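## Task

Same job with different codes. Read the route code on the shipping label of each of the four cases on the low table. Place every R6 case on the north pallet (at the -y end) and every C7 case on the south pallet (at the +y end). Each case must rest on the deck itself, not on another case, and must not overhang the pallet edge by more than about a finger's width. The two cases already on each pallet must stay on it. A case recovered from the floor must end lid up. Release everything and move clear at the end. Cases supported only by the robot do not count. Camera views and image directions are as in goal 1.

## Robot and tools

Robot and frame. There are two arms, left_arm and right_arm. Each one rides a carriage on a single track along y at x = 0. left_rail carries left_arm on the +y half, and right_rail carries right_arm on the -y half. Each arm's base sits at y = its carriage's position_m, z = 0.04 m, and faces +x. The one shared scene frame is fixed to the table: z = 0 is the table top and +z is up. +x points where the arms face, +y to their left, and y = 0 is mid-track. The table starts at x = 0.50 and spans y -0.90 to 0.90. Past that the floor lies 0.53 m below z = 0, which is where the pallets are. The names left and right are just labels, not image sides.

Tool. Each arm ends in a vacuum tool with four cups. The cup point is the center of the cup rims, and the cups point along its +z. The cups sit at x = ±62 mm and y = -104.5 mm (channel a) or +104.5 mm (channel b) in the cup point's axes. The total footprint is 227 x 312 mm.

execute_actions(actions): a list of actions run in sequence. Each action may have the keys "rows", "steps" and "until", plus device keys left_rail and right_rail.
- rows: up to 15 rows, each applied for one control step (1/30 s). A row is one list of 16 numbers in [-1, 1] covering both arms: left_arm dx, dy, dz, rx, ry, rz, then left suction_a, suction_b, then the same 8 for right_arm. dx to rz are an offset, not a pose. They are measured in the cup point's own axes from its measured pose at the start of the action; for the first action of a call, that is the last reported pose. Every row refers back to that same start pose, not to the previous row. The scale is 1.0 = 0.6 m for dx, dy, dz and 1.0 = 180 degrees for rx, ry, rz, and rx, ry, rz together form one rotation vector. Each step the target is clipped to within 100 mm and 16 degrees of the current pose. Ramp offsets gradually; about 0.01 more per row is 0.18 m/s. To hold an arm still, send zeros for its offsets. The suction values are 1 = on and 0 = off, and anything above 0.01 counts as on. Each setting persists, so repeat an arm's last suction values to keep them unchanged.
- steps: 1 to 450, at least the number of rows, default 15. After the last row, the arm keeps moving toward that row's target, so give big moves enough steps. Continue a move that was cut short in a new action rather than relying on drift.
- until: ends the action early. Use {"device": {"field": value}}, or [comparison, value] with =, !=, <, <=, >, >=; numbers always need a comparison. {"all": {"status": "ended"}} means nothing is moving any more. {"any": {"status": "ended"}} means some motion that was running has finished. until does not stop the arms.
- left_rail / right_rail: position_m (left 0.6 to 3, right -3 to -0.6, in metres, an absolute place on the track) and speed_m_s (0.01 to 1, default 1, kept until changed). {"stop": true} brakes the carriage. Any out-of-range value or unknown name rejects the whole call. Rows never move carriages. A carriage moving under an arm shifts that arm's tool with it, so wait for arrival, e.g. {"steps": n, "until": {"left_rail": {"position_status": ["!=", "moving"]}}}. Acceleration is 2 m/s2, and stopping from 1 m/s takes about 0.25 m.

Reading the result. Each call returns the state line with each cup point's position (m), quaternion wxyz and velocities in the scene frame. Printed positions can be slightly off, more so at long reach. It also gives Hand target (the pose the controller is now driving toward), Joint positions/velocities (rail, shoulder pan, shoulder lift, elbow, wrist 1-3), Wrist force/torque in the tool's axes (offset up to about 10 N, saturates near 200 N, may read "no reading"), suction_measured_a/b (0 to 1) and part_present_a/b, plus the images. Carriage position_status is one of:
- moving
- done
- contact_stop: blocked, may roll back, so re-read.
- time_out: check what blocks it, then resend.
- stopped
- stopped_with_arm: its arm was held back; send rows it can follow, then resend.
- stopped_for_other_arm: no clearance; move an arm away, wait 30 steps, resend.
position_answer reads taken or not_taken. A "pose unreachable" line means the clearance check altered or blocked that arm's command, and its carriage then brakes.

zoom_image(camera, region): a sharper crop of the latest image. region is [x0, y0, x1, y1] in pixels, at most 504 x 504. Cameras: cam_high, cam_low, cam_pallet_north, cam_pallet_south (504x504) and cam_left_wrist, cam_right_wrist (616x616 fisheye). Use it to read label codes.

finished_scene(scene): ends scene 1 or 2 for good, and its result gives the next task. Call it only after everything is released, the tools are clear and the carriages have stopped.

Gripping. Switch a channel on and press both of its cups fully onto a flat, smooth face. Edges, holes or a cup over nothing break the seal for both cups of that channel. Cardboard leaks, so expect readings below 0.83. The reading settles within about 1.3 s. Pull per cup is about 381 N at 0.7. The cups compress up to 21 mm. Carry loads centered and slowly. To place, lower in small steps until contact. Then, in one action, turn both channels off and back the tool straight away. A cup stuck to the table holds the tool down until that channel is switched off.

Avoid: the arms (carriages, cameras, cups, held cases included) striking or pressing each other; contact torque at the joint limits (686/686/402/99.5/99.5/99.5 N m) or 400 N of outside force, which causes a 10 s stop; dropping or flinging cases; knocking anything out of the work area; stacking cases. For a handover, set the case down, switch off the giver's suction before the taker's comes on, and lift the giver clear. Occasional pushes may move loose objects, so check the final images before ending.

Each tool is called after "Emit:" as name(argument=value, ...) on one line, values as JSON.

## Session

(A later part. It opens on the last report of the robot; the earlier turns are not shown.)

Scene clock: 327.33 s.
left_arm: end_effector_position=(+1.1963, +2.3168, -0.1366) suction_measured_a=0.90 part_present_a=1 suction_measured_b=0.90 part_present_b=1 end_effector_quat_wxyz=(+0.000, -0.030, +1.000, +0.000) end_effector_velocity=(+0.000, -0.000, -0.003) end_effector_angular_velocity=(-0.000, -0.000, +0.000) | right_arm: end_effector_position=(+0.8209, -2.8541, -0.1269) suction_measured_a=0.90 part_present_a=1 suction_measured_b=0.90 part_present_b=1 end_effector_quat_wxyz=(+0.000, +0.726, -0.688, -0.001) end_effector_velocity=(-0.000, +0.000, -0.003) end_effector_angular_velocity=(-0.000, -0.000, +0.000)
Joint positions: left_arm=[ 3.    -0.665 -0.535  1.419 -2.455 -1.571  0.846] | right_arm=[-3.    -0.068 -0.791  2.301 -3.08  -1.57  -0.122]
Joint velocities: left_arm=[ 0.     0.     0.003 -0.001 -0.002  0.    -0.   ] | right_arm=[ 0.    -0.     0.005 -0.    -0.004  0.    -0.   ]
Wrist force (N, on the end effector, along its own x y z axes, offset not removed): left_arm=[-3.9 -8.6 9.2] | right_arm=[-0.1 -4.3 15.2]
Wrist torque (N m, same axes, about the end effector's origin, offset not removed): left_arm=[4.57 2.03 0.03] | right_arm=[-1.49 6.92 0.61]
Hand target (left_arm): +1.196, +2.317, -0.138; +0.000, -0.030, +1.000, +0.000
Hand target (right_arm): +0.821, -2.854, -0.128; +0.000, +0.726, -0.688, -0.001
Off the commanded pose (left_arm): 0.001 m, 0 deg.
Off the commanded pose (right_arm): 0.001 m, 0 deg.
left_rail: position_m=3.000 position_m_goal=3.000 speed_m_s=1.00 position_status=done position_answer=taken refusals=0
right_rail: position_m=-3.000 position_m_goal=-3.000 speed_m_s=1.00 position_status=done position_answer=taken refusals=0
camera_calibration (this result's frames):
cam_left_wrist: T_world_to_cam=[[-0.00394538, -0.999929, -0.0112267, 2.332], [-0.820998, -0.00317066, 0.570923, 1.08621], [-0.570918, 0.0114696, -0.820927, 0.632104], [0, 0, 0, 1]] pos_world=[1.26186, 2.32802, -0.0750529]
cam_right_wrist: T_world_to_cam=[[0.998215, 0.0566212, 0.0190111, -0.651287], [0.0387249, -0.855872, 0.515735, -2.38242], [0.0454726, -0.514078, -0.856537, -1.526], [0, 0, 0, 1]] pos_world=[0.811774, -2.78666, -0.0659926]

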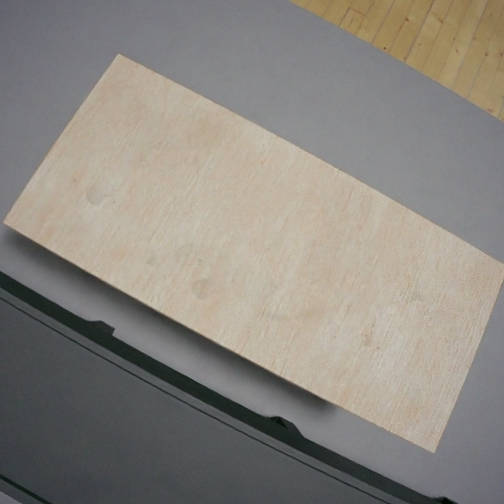

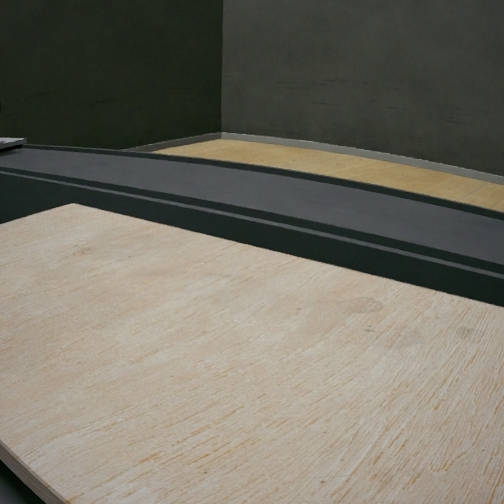

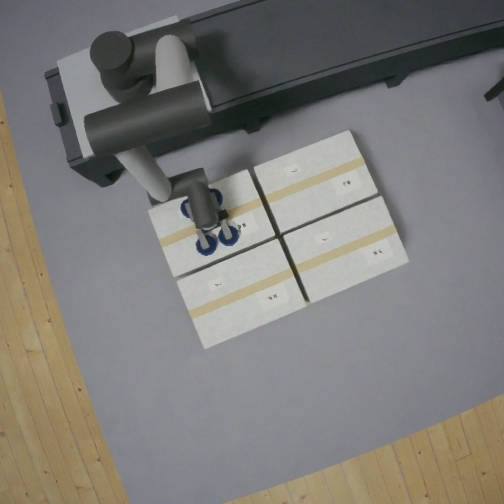

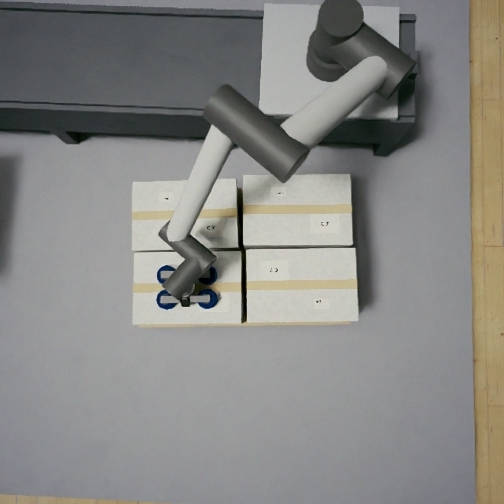

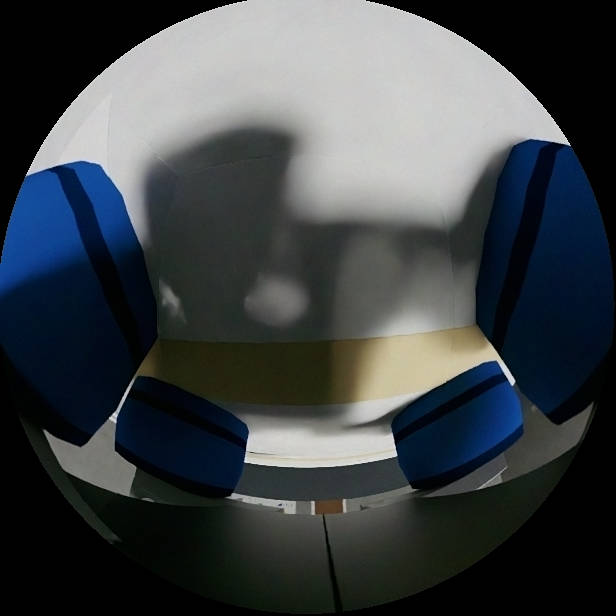

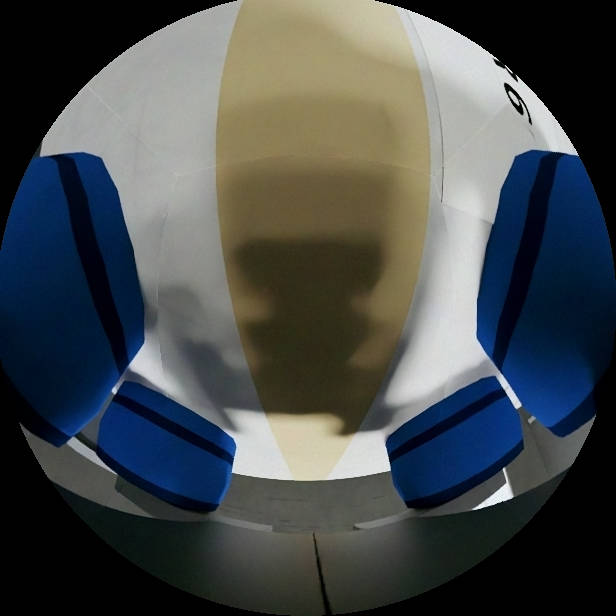

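Emit:
execute_actions(actions=[{"rows":[[0,0,0.0037,0,0,0,1,1,0,0,0.0035,0,0,0,1,1]],"steps":1}])

Scene clock: 328.87 s.
left_arm: end_effector_position=(+1.1964, +2.3168, -0.1377) suction_measured_a=0.90 part_present_a=1 suction_measured_b=0.90 part_present_b=1 end_effector_quat_wxyz=(+0.000, -0.030, +1.000, +0.000) end_effector_velocity=(-0.001, +0.001, -0.004) end_effector_angular_velocity=(+0.002, +0.002, -0.000) | right_arm: end_effector_position=(+0.8208, -2.8541, -0.1279) suction_measured_a=0.90 part_present_a=1 suction_measured_b=0.90 part_present_b=1 end_effector_quat_wxyz=(+0.000, +0.726, -0.688, -0.001) end_effector_velocity=(+0.000, -0.000, -0.003) end_effector_angular_velocity=(-0.000, -0.001, +0.000)
Joint positions: left_arm=[ 3.    -0.665 -0.533  1.419 -2.456 -1.571  0.846] | right_arm=[-3.    -0.068 -0.789  2.301 -3.082 -1.57  -0.122]
Joint velocities: left_arm=[ 0.     0.     0.003 -0.     0.    -0.     0.   ] | right_arm=[ 0.    -0.     0.005 -0.001 -0.005 -0.    -0.   ]
Wrist force (N, on the end effector, along its own x y z axes, offset not removed): left_arm=[3.2 2.0 -29.0] | right_arm=[-0.8 -5.9 13.5]
Wrist torque (N m, same axes, about the end effector's origin, offset not removed): left_arm=[13.33 -3.26 0.41] | right_arm=[-1.77 6.97 0.54]
Hand target (left_arm): +1.196, +2.317, -0.139; +0.000, -0.030, +1.000, +0.000
Hand target (right_arm): +0.821, -2.854, -0.129; +0.000, +0.726, -0.688, -0.001
Off the commanded pose (left_arm): 0.001 m, 0 deg.
Off the commanded pose (right_arm): 0.001 m, 0 deg.
left_rail: position_m=3.000 position_m_goal=3.000 speed_m_s=1.00 position_status=done position_answer=taken refusals=0
right_rail: position_m=-3.000 position_m_goal=-3.000 speed_m_s=1.00 position_status=done position_answer=taken refusals=0
camera_calibration (this result's frames):
cam_left_wrist: T_world_to_cam=[[-0.00394496, -0.99993, -0.0111743, 2.33196], [-0.821036, -0.00314032, 0.570868, 1.08688], [-0.570863, 0.0114266, -0.820966, 0.631215], [0, 0, 0, 1]] pos_world=[1.2619, 2.32799, -0.0761984]
cam_right_wrist: T_world_to_cam=[[0.998216, 0.0566212, 0.0189373, -0.651216], [0.0387629, -0.85587, 0.515736, -2.38192], [0.0454095, -0.514082, -0.856538, -1.52683], [0, 0, 0, 1]] pos_world=[0.811717, -2.78665, -0.0670161]

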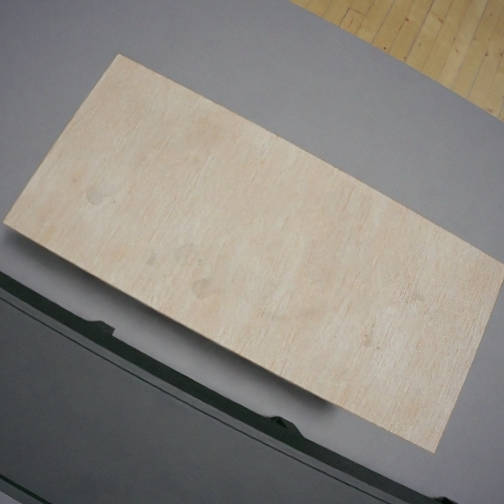

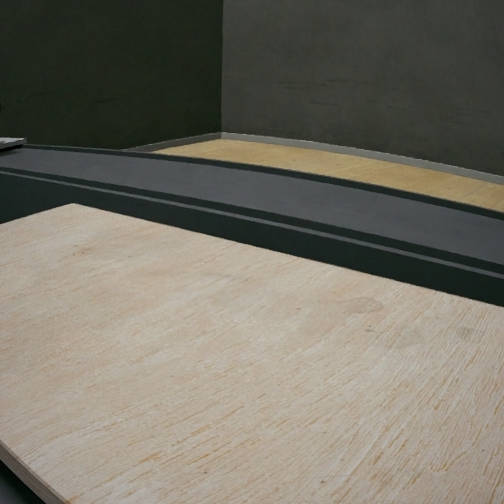

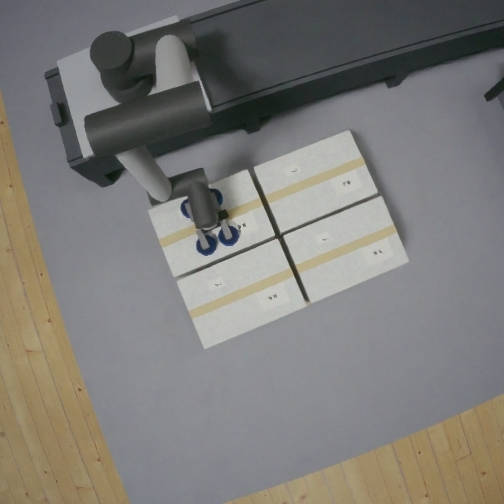

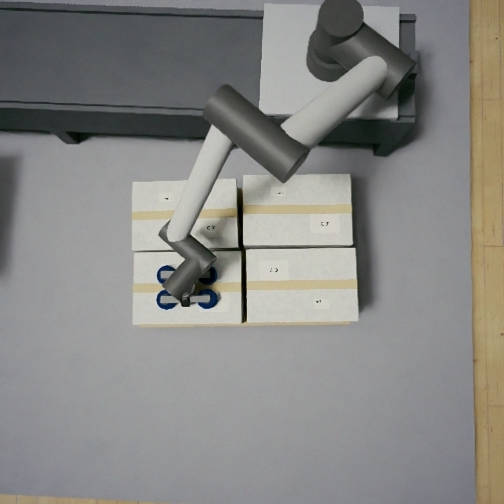

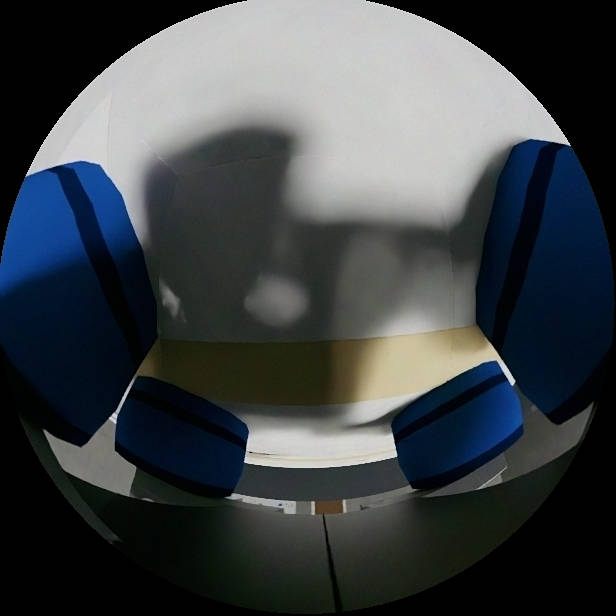

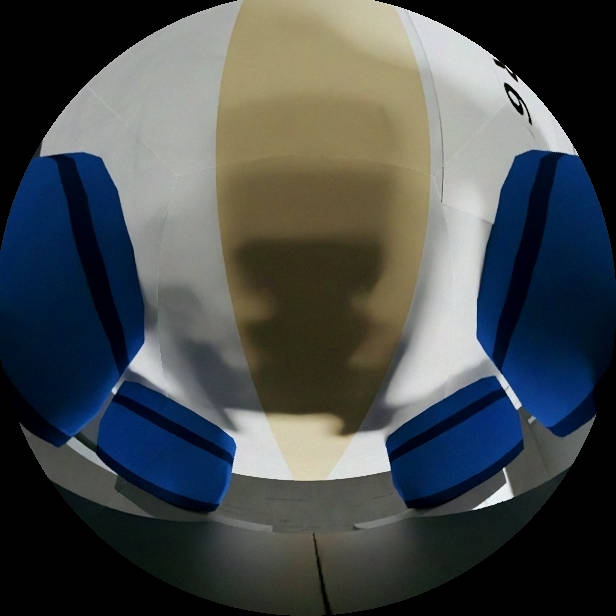

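Emit:
execute_actions(actions=[{"rows":[[0,0,0.0005,0,0,0,1,1,0,0,0.0035,0,0,0,1,1]],"steps":1}])

Scene clock: 332.67 s.
left_arm: end_effector_position=(+1.1963, +2.3168, -0.1388) suction_measured_a=0.90 part_present_a=1 suction_measured_b=0.90 part_present_b=1 end_effector_quat_wxyz=(+0.000, -0.030, +1.000, +0.000) end_effector_velocity=(-0.000, +0.000, -0.000) end_effector_angular_velocity=(+0.001, +0.001, +0.000) | right_arm: end_effector_position=(+0.8209, -2.8541, -0.1290) suction_measured_a=0.90 part_present_a=1 suction_measured_b=0.90 part_present_b=1 end_effector_quat_wxyz=(+0.000, +0.726, -0.688, -0.001) end_effector_velocity=(-0.000, +0.000, -0.003) end_effector_angular_velocity=(-0.000, -0.000, +0.000)
Joint positions: left_arm=[ 3.    -0.665 -0.533  1.419 -2.457 -1.571  0.846] | right_arm=[-3.    -0.068 -0.787  2.301 -3.083 -1.57  -0.122]
Joint velocities: left_arm=[ 0.     0.    -0.     0.     0.001  0.    -0.   ] | right_arm=[ 0.    -0.     0.005 -0.    -0.004 -0.    -0.   ]
Wrist force (N, on the end effector, along its own x y z axes, offset not removed): left_arm=[19.1 15.5 -87.8] | right_arm=[-0.2 -2.4 12.4]
Wrist torque (N m, same axes, about the end effector's origin, offset not removed): left_arm=[22.07 -9.25 1.52] | right_arm=[-1.29 7.01 0.55]
Hand target (left_arm): +1.196, +2.317, -0.138; +0.000, -0.030, +1.000, +0.000
Hand target (right_arm): +0.821, -2.854, -0.130; +0.000, +0.726, -0.688, -0.001
Off the commanded pose (left_arm): 0.001 m, 0 deg.
Off the commanded pose (right_arm): 0.001 m, 0 deg.
left_rail: position_m=3.000 position_m_goal=3.000 speed_m_s=1.00 position_status=done position_answer=taken refusals=0
right_rail: position_m=-3.000 position_m_goal=-3.000 speed_m_s=1.00 position_status=done position_answer=taken refusals=0
camera_calibration (this result's frames):
cam_left_wrist: T_world_to_cam=[[-0.00394461, -0.999929, -0.0112153, 2.33197], [-0.82099, -0.00316495, 0.570934, 1.08746], [-0.57093, 0.0114598, -0.820919, 0.630322], [0, 0, 0, 1]] pos_world=[1.26186, 2.32802, -0.077269]
cam_right_wrist: T_world_to_cam=[[0.998215, 0.0566214, 0.0189989, -0.651236], [0.0387306, -0.855863, 0.51575, -2.38131], [0.0454629, -0.514094, -0.856528, -1.52786], [0, 0, 0, 1]] pos_world=[0.811764, -2.78666, -0.0681209]

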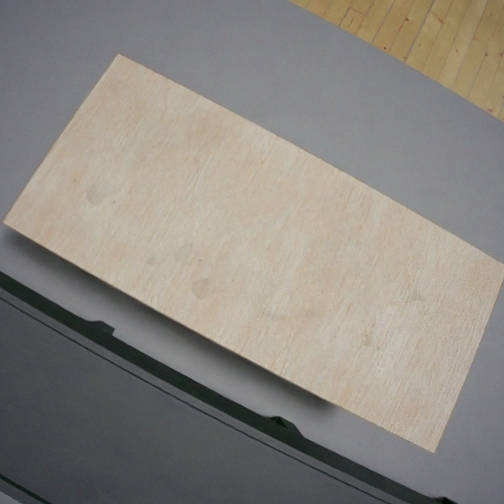

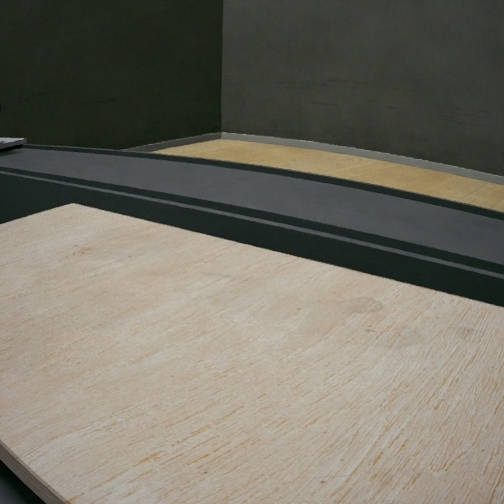

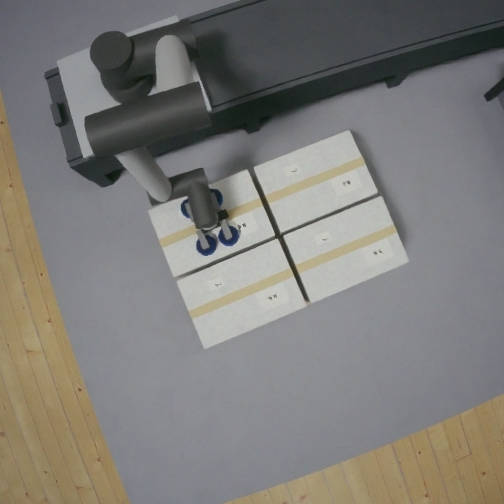

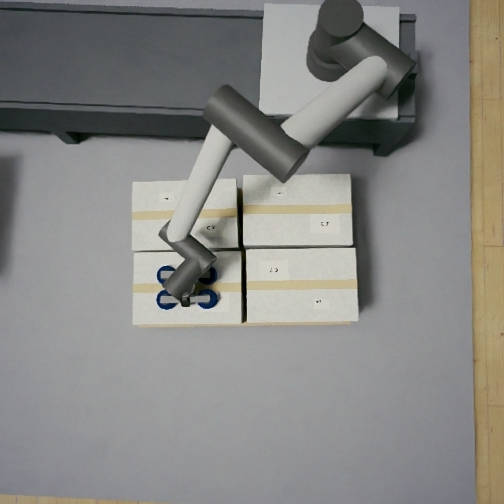

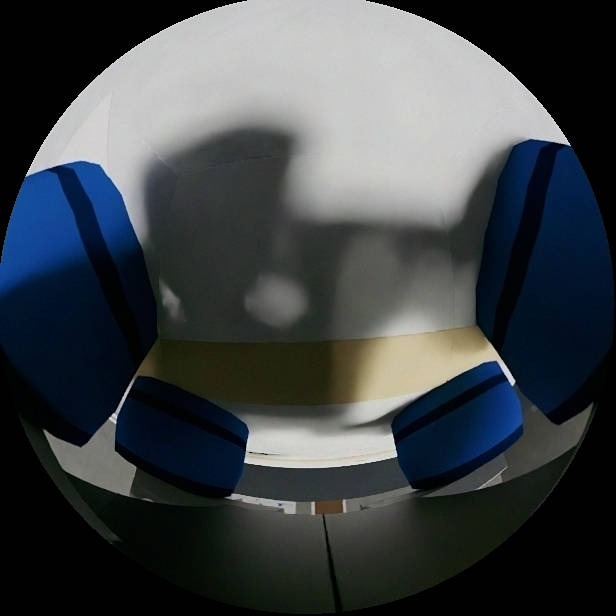

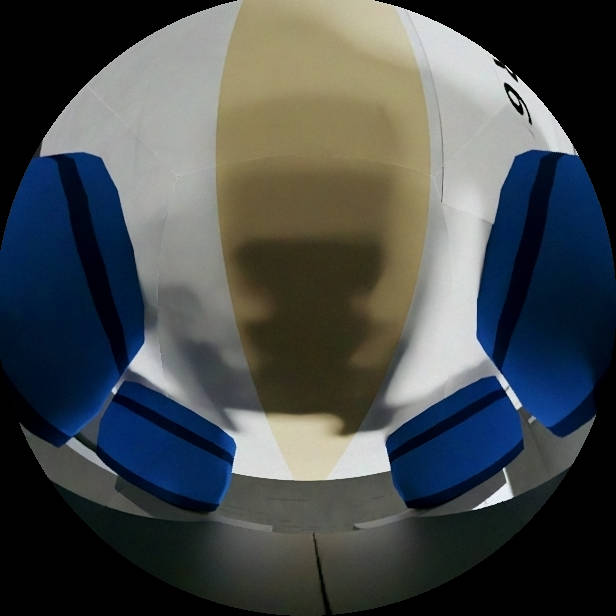

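Emit:
execute_actions(actions=[{"rows":[[0,0,-0.001,0,0,0,1,1,0,0,0.0035,0,0,0,1,1]],"steps":1}])

Scene clock: 334.47 s.
left_arm: end_effector_position=(+1.1963, +2.3169, -0.1381) suction_measured_a=0.90 part_present_a=1 suction_measured_b=0.90 part_present_b=1 end_effector_quat_wxyz=(+0.000, -0.030, +1.000, +0.000) end_effector_velocity=(-0.000, +0.000, -0.000) end_effector_angular_velocity=(+0.000, +0.000, -0.000) | right_arm: end_effector_position=(+0.8208, -2.8541, -0.1300) suction_measured_a=0.90 part_present_a=1 suction_measured_b=0.90 part_present_b=1 end_effector_quat_wxyz=(+0.000, +0.726, -0.688, -0.001) end_effector_velocity=(+0.000, -0.000, -0.003) end_effector_angular_velocity=(-0.000, -0.001, +0.000)
Joint positions: left_arm=[ 3.    -0.665 -0.533  1.419 -2.456 -1.571  0.846] | right_arm=[-3.    -0.068 -0.786  2.301 -3.084 -1.57  -0.122]
Joint velocities: left_arm=[ 0. -0.  0.  0.  0. -0.  0.] | right_arm=[ 0.    -0.     0.005 -0.001 -0.005  0.    -0.   ]
Wrist force (N, on the end effector, along its own x y z axes, offset not removed): left_arm=[-8.2 -17.2 -22.3] | right_arm=[-0.9 -4.6 13.0]
Wrist torque (N m, same axes, about the end effector's origin, offset not removed): left_arm=[15.86 -6.00 -0.39] | right_arm=[-1.57 6.99 0.58]
Hand target (left_arm): +1.196, +2.317, -0.138; +0.000, -0.030, +1.000, +0.000
Hand target (right_arm): +0.821, -2.854, -0.131; +0.000, +0.726, -0.688, -0.001
Off the commanded pose (left_arm): 0.000 m, 0 deg.
Off the commanded pose (right_arm): 0.001 m, 0 deg.
left_rail: position_m=3.000 position_m_goal=3.000 speed_m_s=1.00 position_status=done position_answer=taken refusals=0
right_rail: position_m=-3.000 position_m_goal=-3.000 speed_m_s=1.00 position_status=done position_answer=taken refusals=0
camera_calibration (this result's frames):
cam_left_wrist: T_world_to_cam=[[-0.00394431, -0.999929, -0.0112556, 2.33198], [-0.820986, -0.00318827, 0.570939, 1.0871], [-0.570935, 0.0114926, -0.820915, 0.630833], [0, 0, 0, 1]] pos_world=[1.26186, 2.32803, -0.0765591]
cam_right_wrist: T_world_to_cam=[[0.998216, 0.0566213, 0.0189327, -0.651169], [0.0387654, -0.85587, 0.515736, -2.38082], [0.0454055, -0.514082, -0.856538, -1.52865], [0, 0, 0, 1]] pos_world=[0.811711, -2.78665, -0.0691456]

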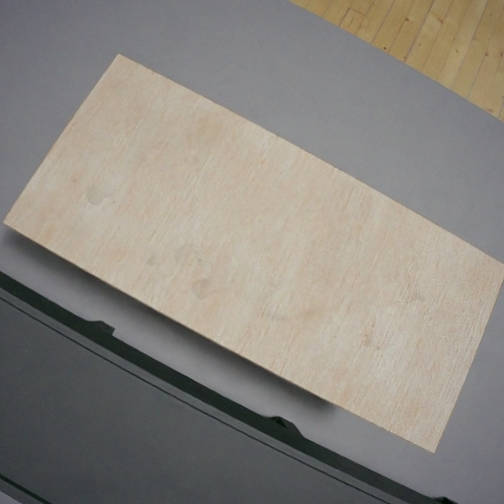

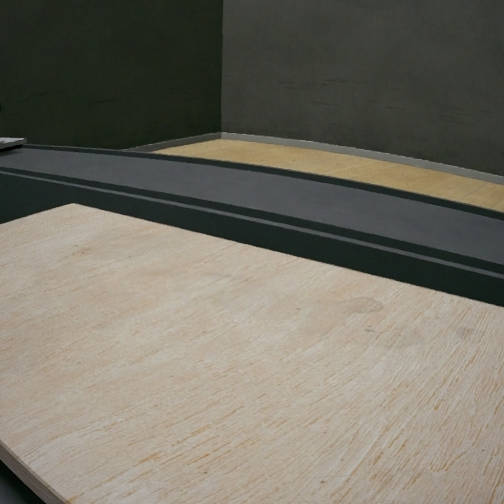

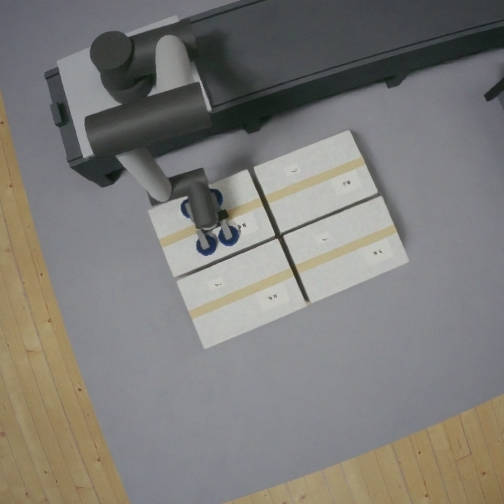

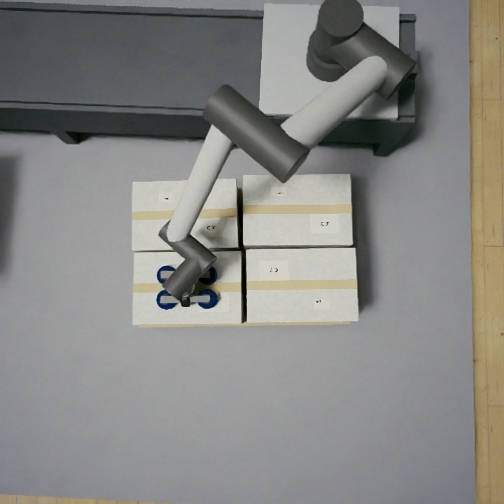

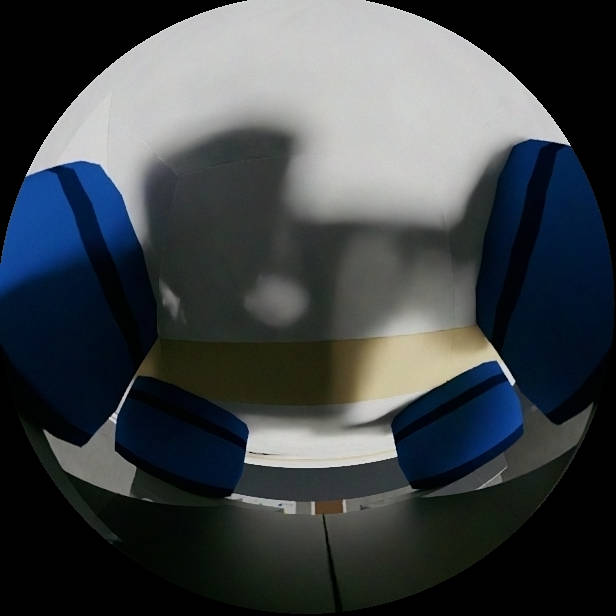

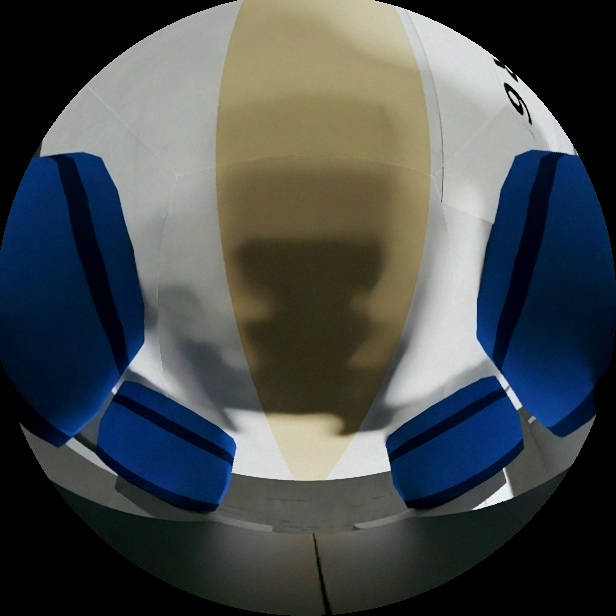

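Emit:
execute_actions(actions=[{"rows":[[0,0,0.0002,0,0,0,1,1,0,0,0.0035,0,0,0,1,1]],"steps":1}])

Scene clock: 335.90 s.
left_arm: end_effector_position=(+1.1963, +2.3168, -0.1382) suction_measured_a=0.90 part_present_a=1 suction_measured_b=0.90 part_present_b=1 end_effector_quat_wxyz=(+0.000, -0.030, +1.000, +0.000) end_effector_velocity=(-0.000, -0.000, -0.000) end_effector_angular_velocity=(-0.000, +0.000, -0.000) | right_arm: end_effector_position=(+0.8209, -2.8541, -0.1311) suction_measured_a=0.90 part_present_a=1 suction_measured_b=0.90 part_present_b=1 end_effector_quat_wxyz=(+0.000, +0.726, -0.688, -0.001) end_effector_velocity=(-0.000, +0.000, -0.003) end_effector_angular_velocity=(-0.000, -0.000, +0.000)
Joint positions: left_arm=[ 3.    -0.665 -0.533  1.419 -2.456 -1.571  0.846] | right_arm=[-3.    -0.068 -0.784  2.3   -3.086 -1.57  -0.122]
Joint velocities: left_arm=[ 0. -0.  0. -0. -0. -0.  0.] | right_arm=[ 0.    -0.     0.005 -0.001 -0.004 -0.    -0.   ]
Wrist force (N, on the end effector, along its own x y z axes, offset not removed): left_arm=[2.9 -4.5 -36.5] | right_arm=[-0.5 -3.9 15.2]
Wrist torque (N m, same axes, about the end effector's origin, offset not removed): left_arm=[17.47 -6.49 0.23] | right_arm=[-1.41 6.96 0.57]
Hand target (left_arm): +1.196, +2.317, -0.138; +0.000, -0.030, +1.000, +0.000
Hand target (right_arm): +0.821, -2.854, -0.132; +0.000, +0.726, -0.688, -0.001
Off the commanded pose (left_arm): 0.000 m, 0 deg.
Off the commanded pose (right_arm): 0.001 m, 0 deg.
left_rail: position_m=3.000 position_m_goal=3.000 speed_m_s=1.00 position_status=done position_answer=taken refusals=0
right_rail: position_m=-3.000 position_m_goal=-3.000 speed_m_s=1.00 position_status=done position_answer=taken refusals=0
camera_calibration (this result's frames):
cam_left_wrist: T_world_to_cam=[[-0.00394409, -0.999929, -0.0112189, 2.33198], [-0.821002, -0.00316717, 0.570916, 1.08713], [-0.570911, 0.0114625, -0.820932, 0.630802], [0, 0, 0, 1]] pos_world=[1.26186, 2.32802, -0.0766505]
cam_right_wrist: T_world_to_cam=[[0.998215, 0.056621, 0.0189923, -0.651188], [0.0387344, -0.855871, 0.515736, -2.38023], [0.0454565, -0.51408, -0.856537, -1.52963], [0, 0, 0, 1]] pos_world=[0.811754, -2.78666, -0.0702467]

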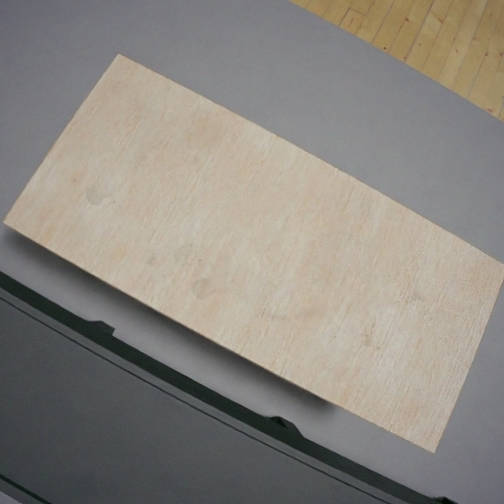

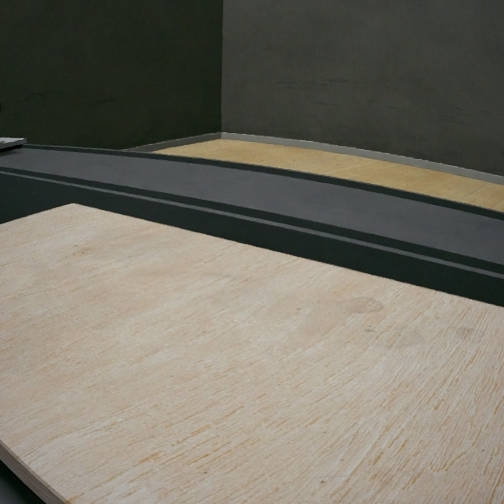

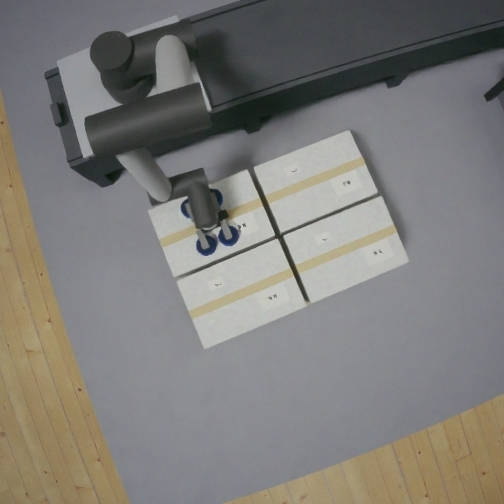

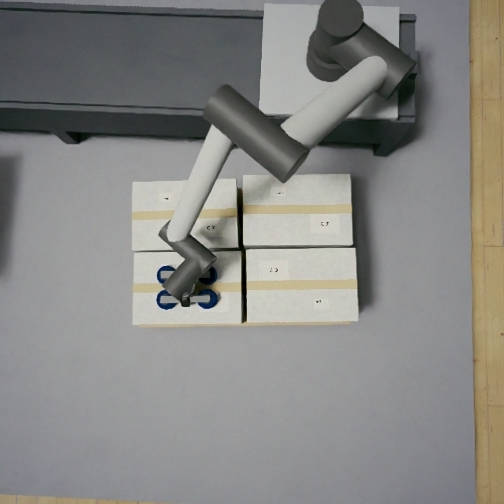

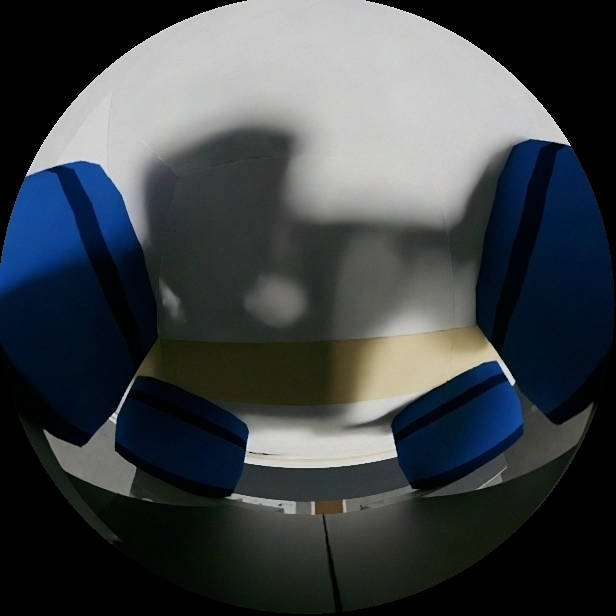

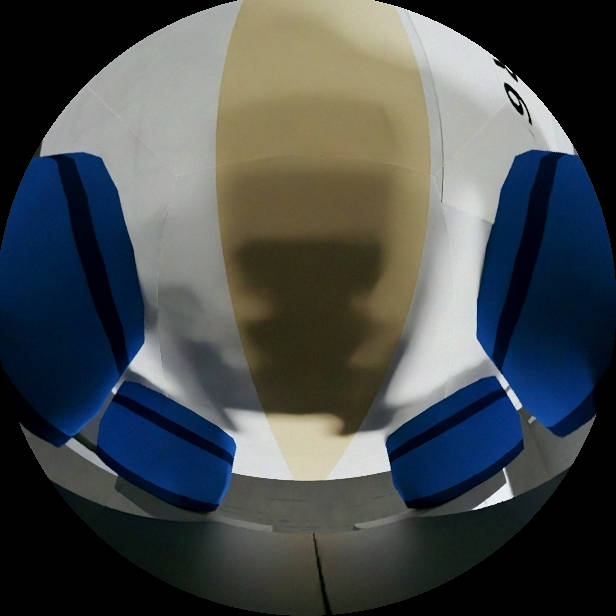

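Emit:
execute_actions(actions=[{"rows":[[0,0,0,0,0,0,1,1,0,0,0.003,0,0,0,1,1]],"steps":1}])

Scene clock: 338.00 s.
left_arm: end_effector_position=(+1.1963, +2.3169, -0.1382) suction_measured_a=0.90 part_present_a=1 suction_measured_b=0.90 part_present_b=1 end_effector_quat_wxyz=(+0.000, -0.030, +1.000, +0.000) end_effector_velocity=(-0.000, +0.000, -0.000) end_effector_angular_velocity=(+0.000, +0.000, +0.000) | right_arm: end_effector_position=(+0.8208, -2.8541, -0.1322) suction_measured_a=0.90 part_present_a=1 suction_measured_b=0.90 part_present_b=1 end_effector_quat_wxyz=(+0.000, +0.726, -0.688, -0.001) end_effector_velocity=(-0.000, +0.000, -0.003) end_effector_angular_velocity=(+0.000, +0.001, +0.000)
Joint positions: left_arm=[ 3.    -0.665 -0.533  1.419 -2.456 -1.571  0.846] | right_arm=[-3.    -0.068 -0.782  2.3   -3.087 -1.57  -0.122]
Joint velocities: left_arm=[ 0.  0.  0. -0.  0. -0.  0.] | right_arm=[ 0.    -0.     0.004 -0.001 -0.002  0.    -0.   ]
Wrist force (N, on the end effector, along its own x y z axes, offset not removed): left_arm=[2.1 -4.7 -38.4] | right_arm=[0.5 -5.7 8.1]
Wrist torque (N m, same axes, about the end effector's origin, offset not removed): left_arm=[17.74 -6.57 0.23] | right_arm=[-0.99 5.81 0.52]
Hand target (left_arm): +1.196, +2.317, -0.138; +0.000, -0.030, +1.000, +0.000
Hand target (right_arm): +0.821, -2.854, -0.133; +0.000, +0.726, -0.688, -0.001
Off the commanded pose (left_arm): 0.000 m, 0 deg.
Off the commanded pose (right_arm): 0.001 m, 0 deg.
left_rail: position_m=3.000 position_m_goal=3.000 speed_m_s=1.00 position_status=done position_answer=taken refusals=0
right_rail: position_m=-3.000 position_m_goal=-3.000 speed_m_s=1.00 position_status=done position_answer=taken refusals=0
camera_calibration (this result's frames):
cam_left_wrist: T_world_to_cam=[[-0.00394462, -0.999929, -0.0112425, 2.33198], [-0.820985, -0.00318055, 0.570941, 1.08715], [-0.570936, 0.0114821, -0.820914, 0.630764], [0, 0, 0, 1]] pos_world=[1.26186, 2.32803, -0.0766764]
cam_right_wrist: T_world_to_cam=[[0.998216, 0.0566214, 0.01892, -0.651122], [0.0387723, -0.855874, 0.515729, -2.37974], [0.0453944, -0.514076, -0.856543, -1.53044], [0, 0, 0, 1]] pos_world=[0.811702, -2.78665, -0.0712675]

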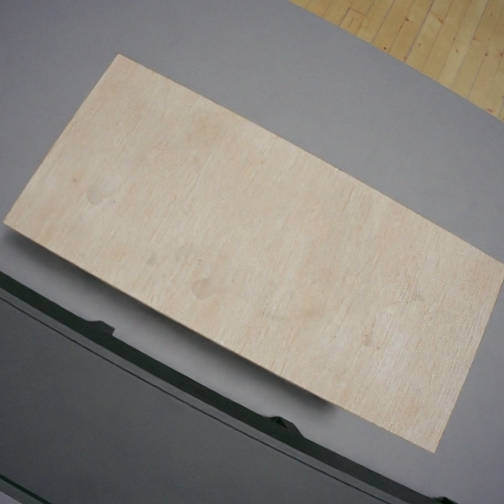

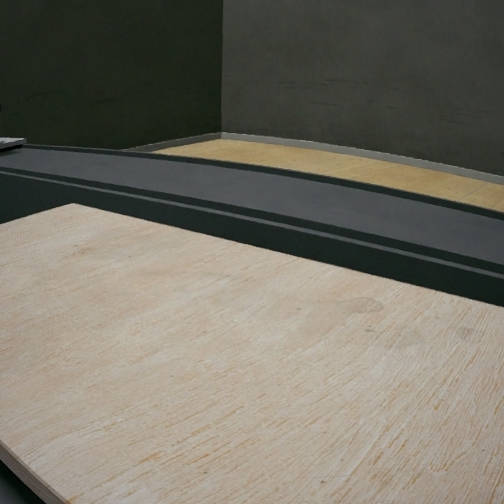

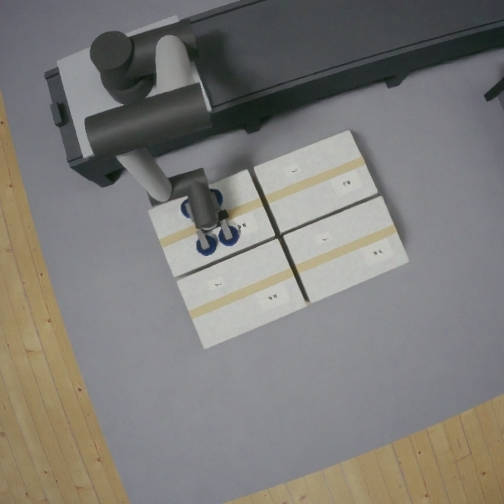

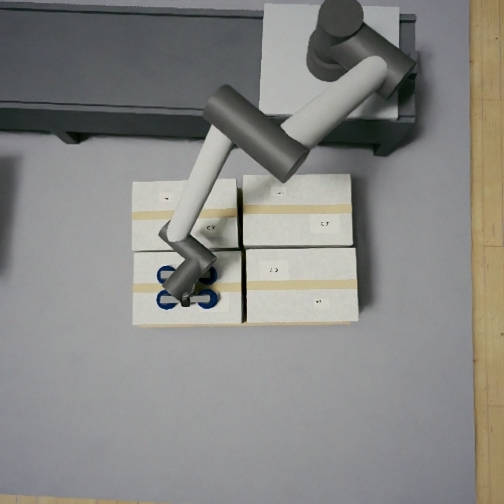

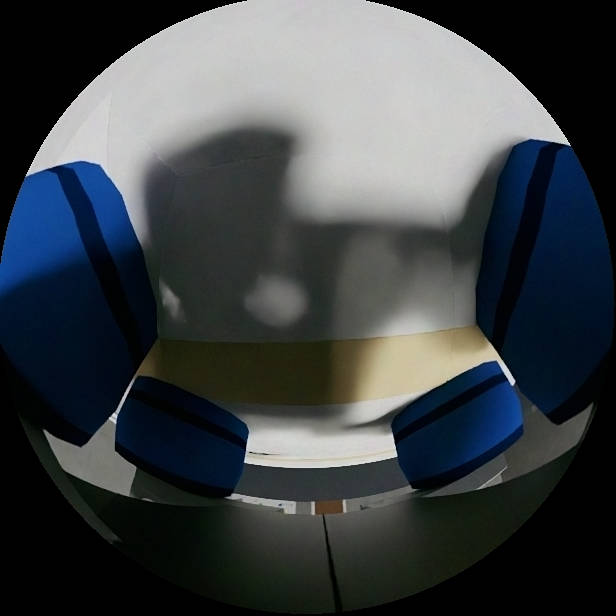

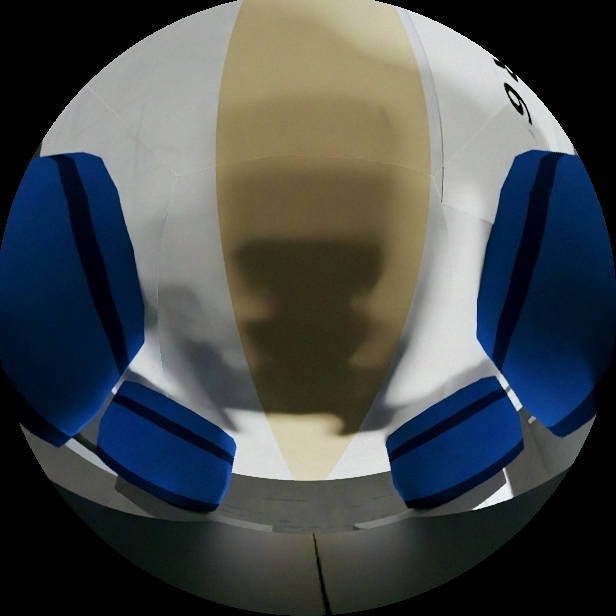

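Both cases are now touching the deck, so I'm releasing both.

Emit:
execute_actions(actions=[{"rows":[[0,0,-0.006,0,0,0,0,0,0,0,-0.005,0,0,0,0,0],[0,0,-0.012,0,0,0,0,0,0,0,-0.011,0,0,0,0,0],[0,0,-0.018,0,0,0,0,0,0,0,-0.017,0,0,0,0,0],[0,0,-0.024,0,0,0,0,0,0,0,-0.023,0,0,0,0,0],[0,0,-0.03,0,0,0,0,0,0,0,-0.03,0,0,0,0,0],[0,0,-0.036,0,0,0,0,0,0,0,-0.036,0,0,0,0,0],[0,0,-0.043,0,0,0,0,0,0,0,-0.043,0,0,0,0,0],[0,0,-0.05,0,0,0,0,0,0,0,-0.05,0,0,0,0,0],[0,0,-0.06,0,0,0,0,0,0,0,-0.06,0,0,0,0,0],[0,0,-0.08,0,0,0,0,0,0,0,-0.08,0,0,0,0,0],[0,0,-0.11,0,0,0,0,0,0,0,-0.11,0,0,0,0,0],[0,0,-0.15,0,0,0,0,0,0,0,-0.15,0,0,0,0,0],[0,0,-0.19,0,0,0,0,0,0,0,-0.19,0,0,0,0,0],[0,0,-0.23,0,0,0,0,0,0,0,-0.23,0,0,0,0,0]],"steps":15}])

Scene clock: 344.07 s.
left_arm: end_effector_position=(+1.1967, +2.3168, -0.0565) suction_measured_a=0.01 part_present_a=0 suction_measured_b=0.01 part_present_b=0 end_effector_quat_wxyz=(-0.000, -0.030, +1.000, +0.000) end_effector_velocity=(+0.014, -0.008, +0.517) end_effector_angular_velocity=(-0.015, -0.019, +0.000) | right_arm: end_effector_position=(+0.8205, -2.8538, -0.0543) suction_measured_a=0.00 part_present_a=0 suction_measured_b=0.00 part_present_b=0 end_effector_quat_wxyz=(-0.000, +0.726, -0.688, -0.000) end_effector_velocity=(+0.011, +0.003, +0.491) end_effector_angular_velocity=(-0.002, -0.051, +0.001)
Joint positions: left_arm=[ 3.    -0.665 -0.605  1.429 -2.393 -1.571  0.846] | right_arm=[-3.    -0.067 -0.904  2.314 -2.981 -1.57  -0.121]
Joint velocities: left_arm=[ 0.     0.001 -0.434  0.019  0.391  0.     0.001] | right_arm=[ 0.     0.004 -0.753  0.048  0.653  0.001  0.003]
Wrist force (N, on the end effector, along its own x y z axes, offset not removed): left_arm=[-1.4 -4.0 8.8] | right_arm=[-0.9 -2.6 3.8]
Wrist torque (N m, same axes, about the end effector's origin, offset not removed): left_arm=[-0.75 0.79 -0.14] | right_arm=[-0.12 -0.53 0.55]
Hand target (left_arm): +1.197, +2.317, -0.003; +0.001, -0.030, +1.000, -0.000
Hand target (right_arm): +0.820, -2.853, -0.000; -0.002, +0.726, -0.688, +0.001
Off the commanded pose (left_arm): 0.056 m, 0 deg.
Off the commanded pose (right_arm): 0.060 m, 0 deg.
left_rail: position_m=3.000 position_m_goal=3.000 speed_m_s=1.00 position_status=done position_answer=taken refusals=0
right_rail: position_m=-3.000 position_m_goal=-3.000 speed_m_s=1.00 position_status=done position_answer=taken refusals=0
camera_calibration (this result's frames):
cam_left_wrist: T_world_to_cam=[[-0.00388216, -0.999922, -0.0118834, 2.33268], [-0.820584, -0.0036062, 0.571515, 1.04141], [-0.571513, 0.0119701, -0.820506, 0.697619], [0, 0, 0, 1]] pos_world=[1.26232, 2.32791, 0.00493825]
cam_right_wrist: T_world_to_cam=[[0.998205, 0.0565149, 0.0198397, -0.652524], [0.0382097, -0.855922, 0.515692, -2.41931], [0.0461255, -0.514008, -0.856545, -1.46398], [0, 0, 0, 1]] pos_world=[0.81132, -2.78636, 0.00659699]

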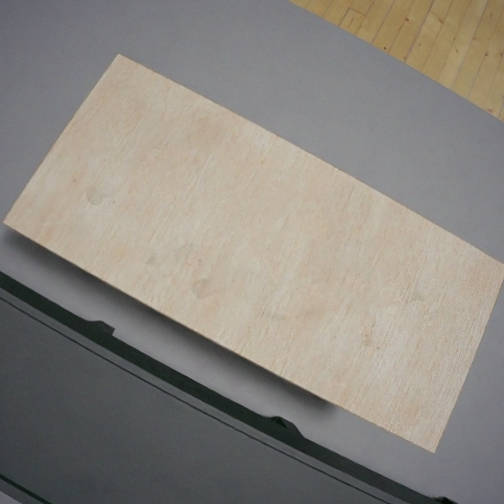

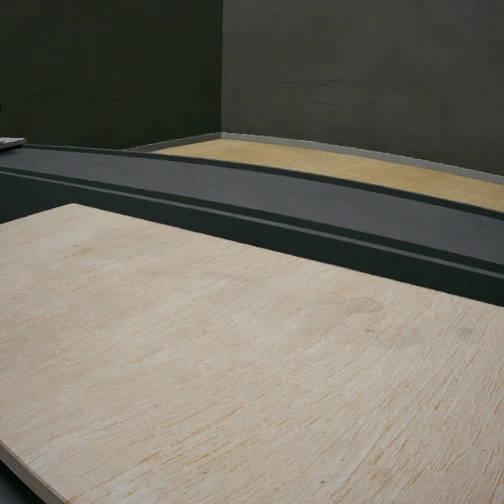

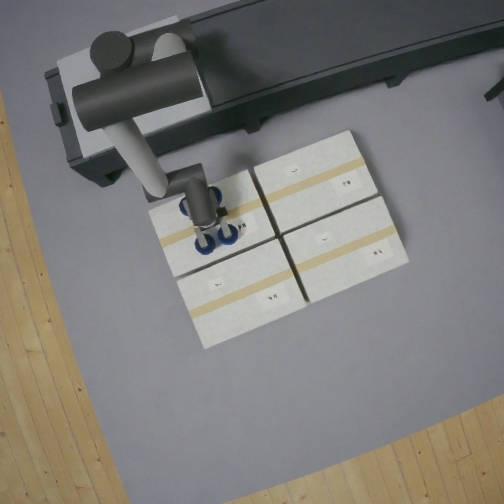

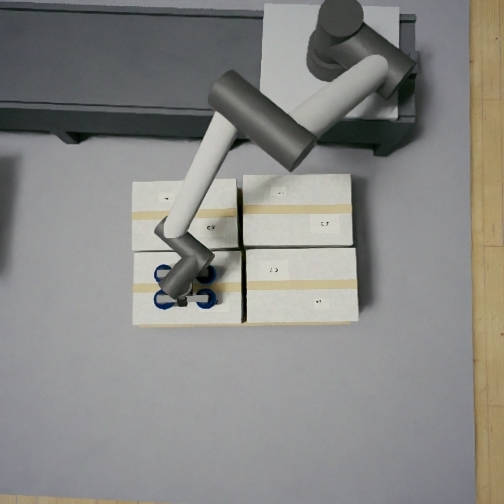

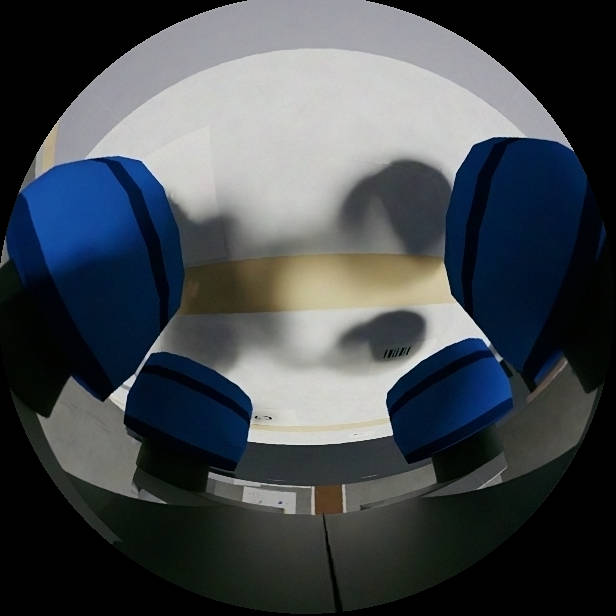

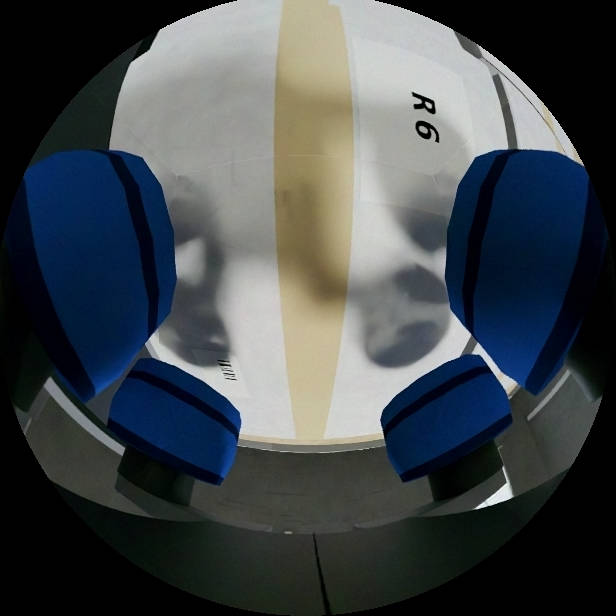

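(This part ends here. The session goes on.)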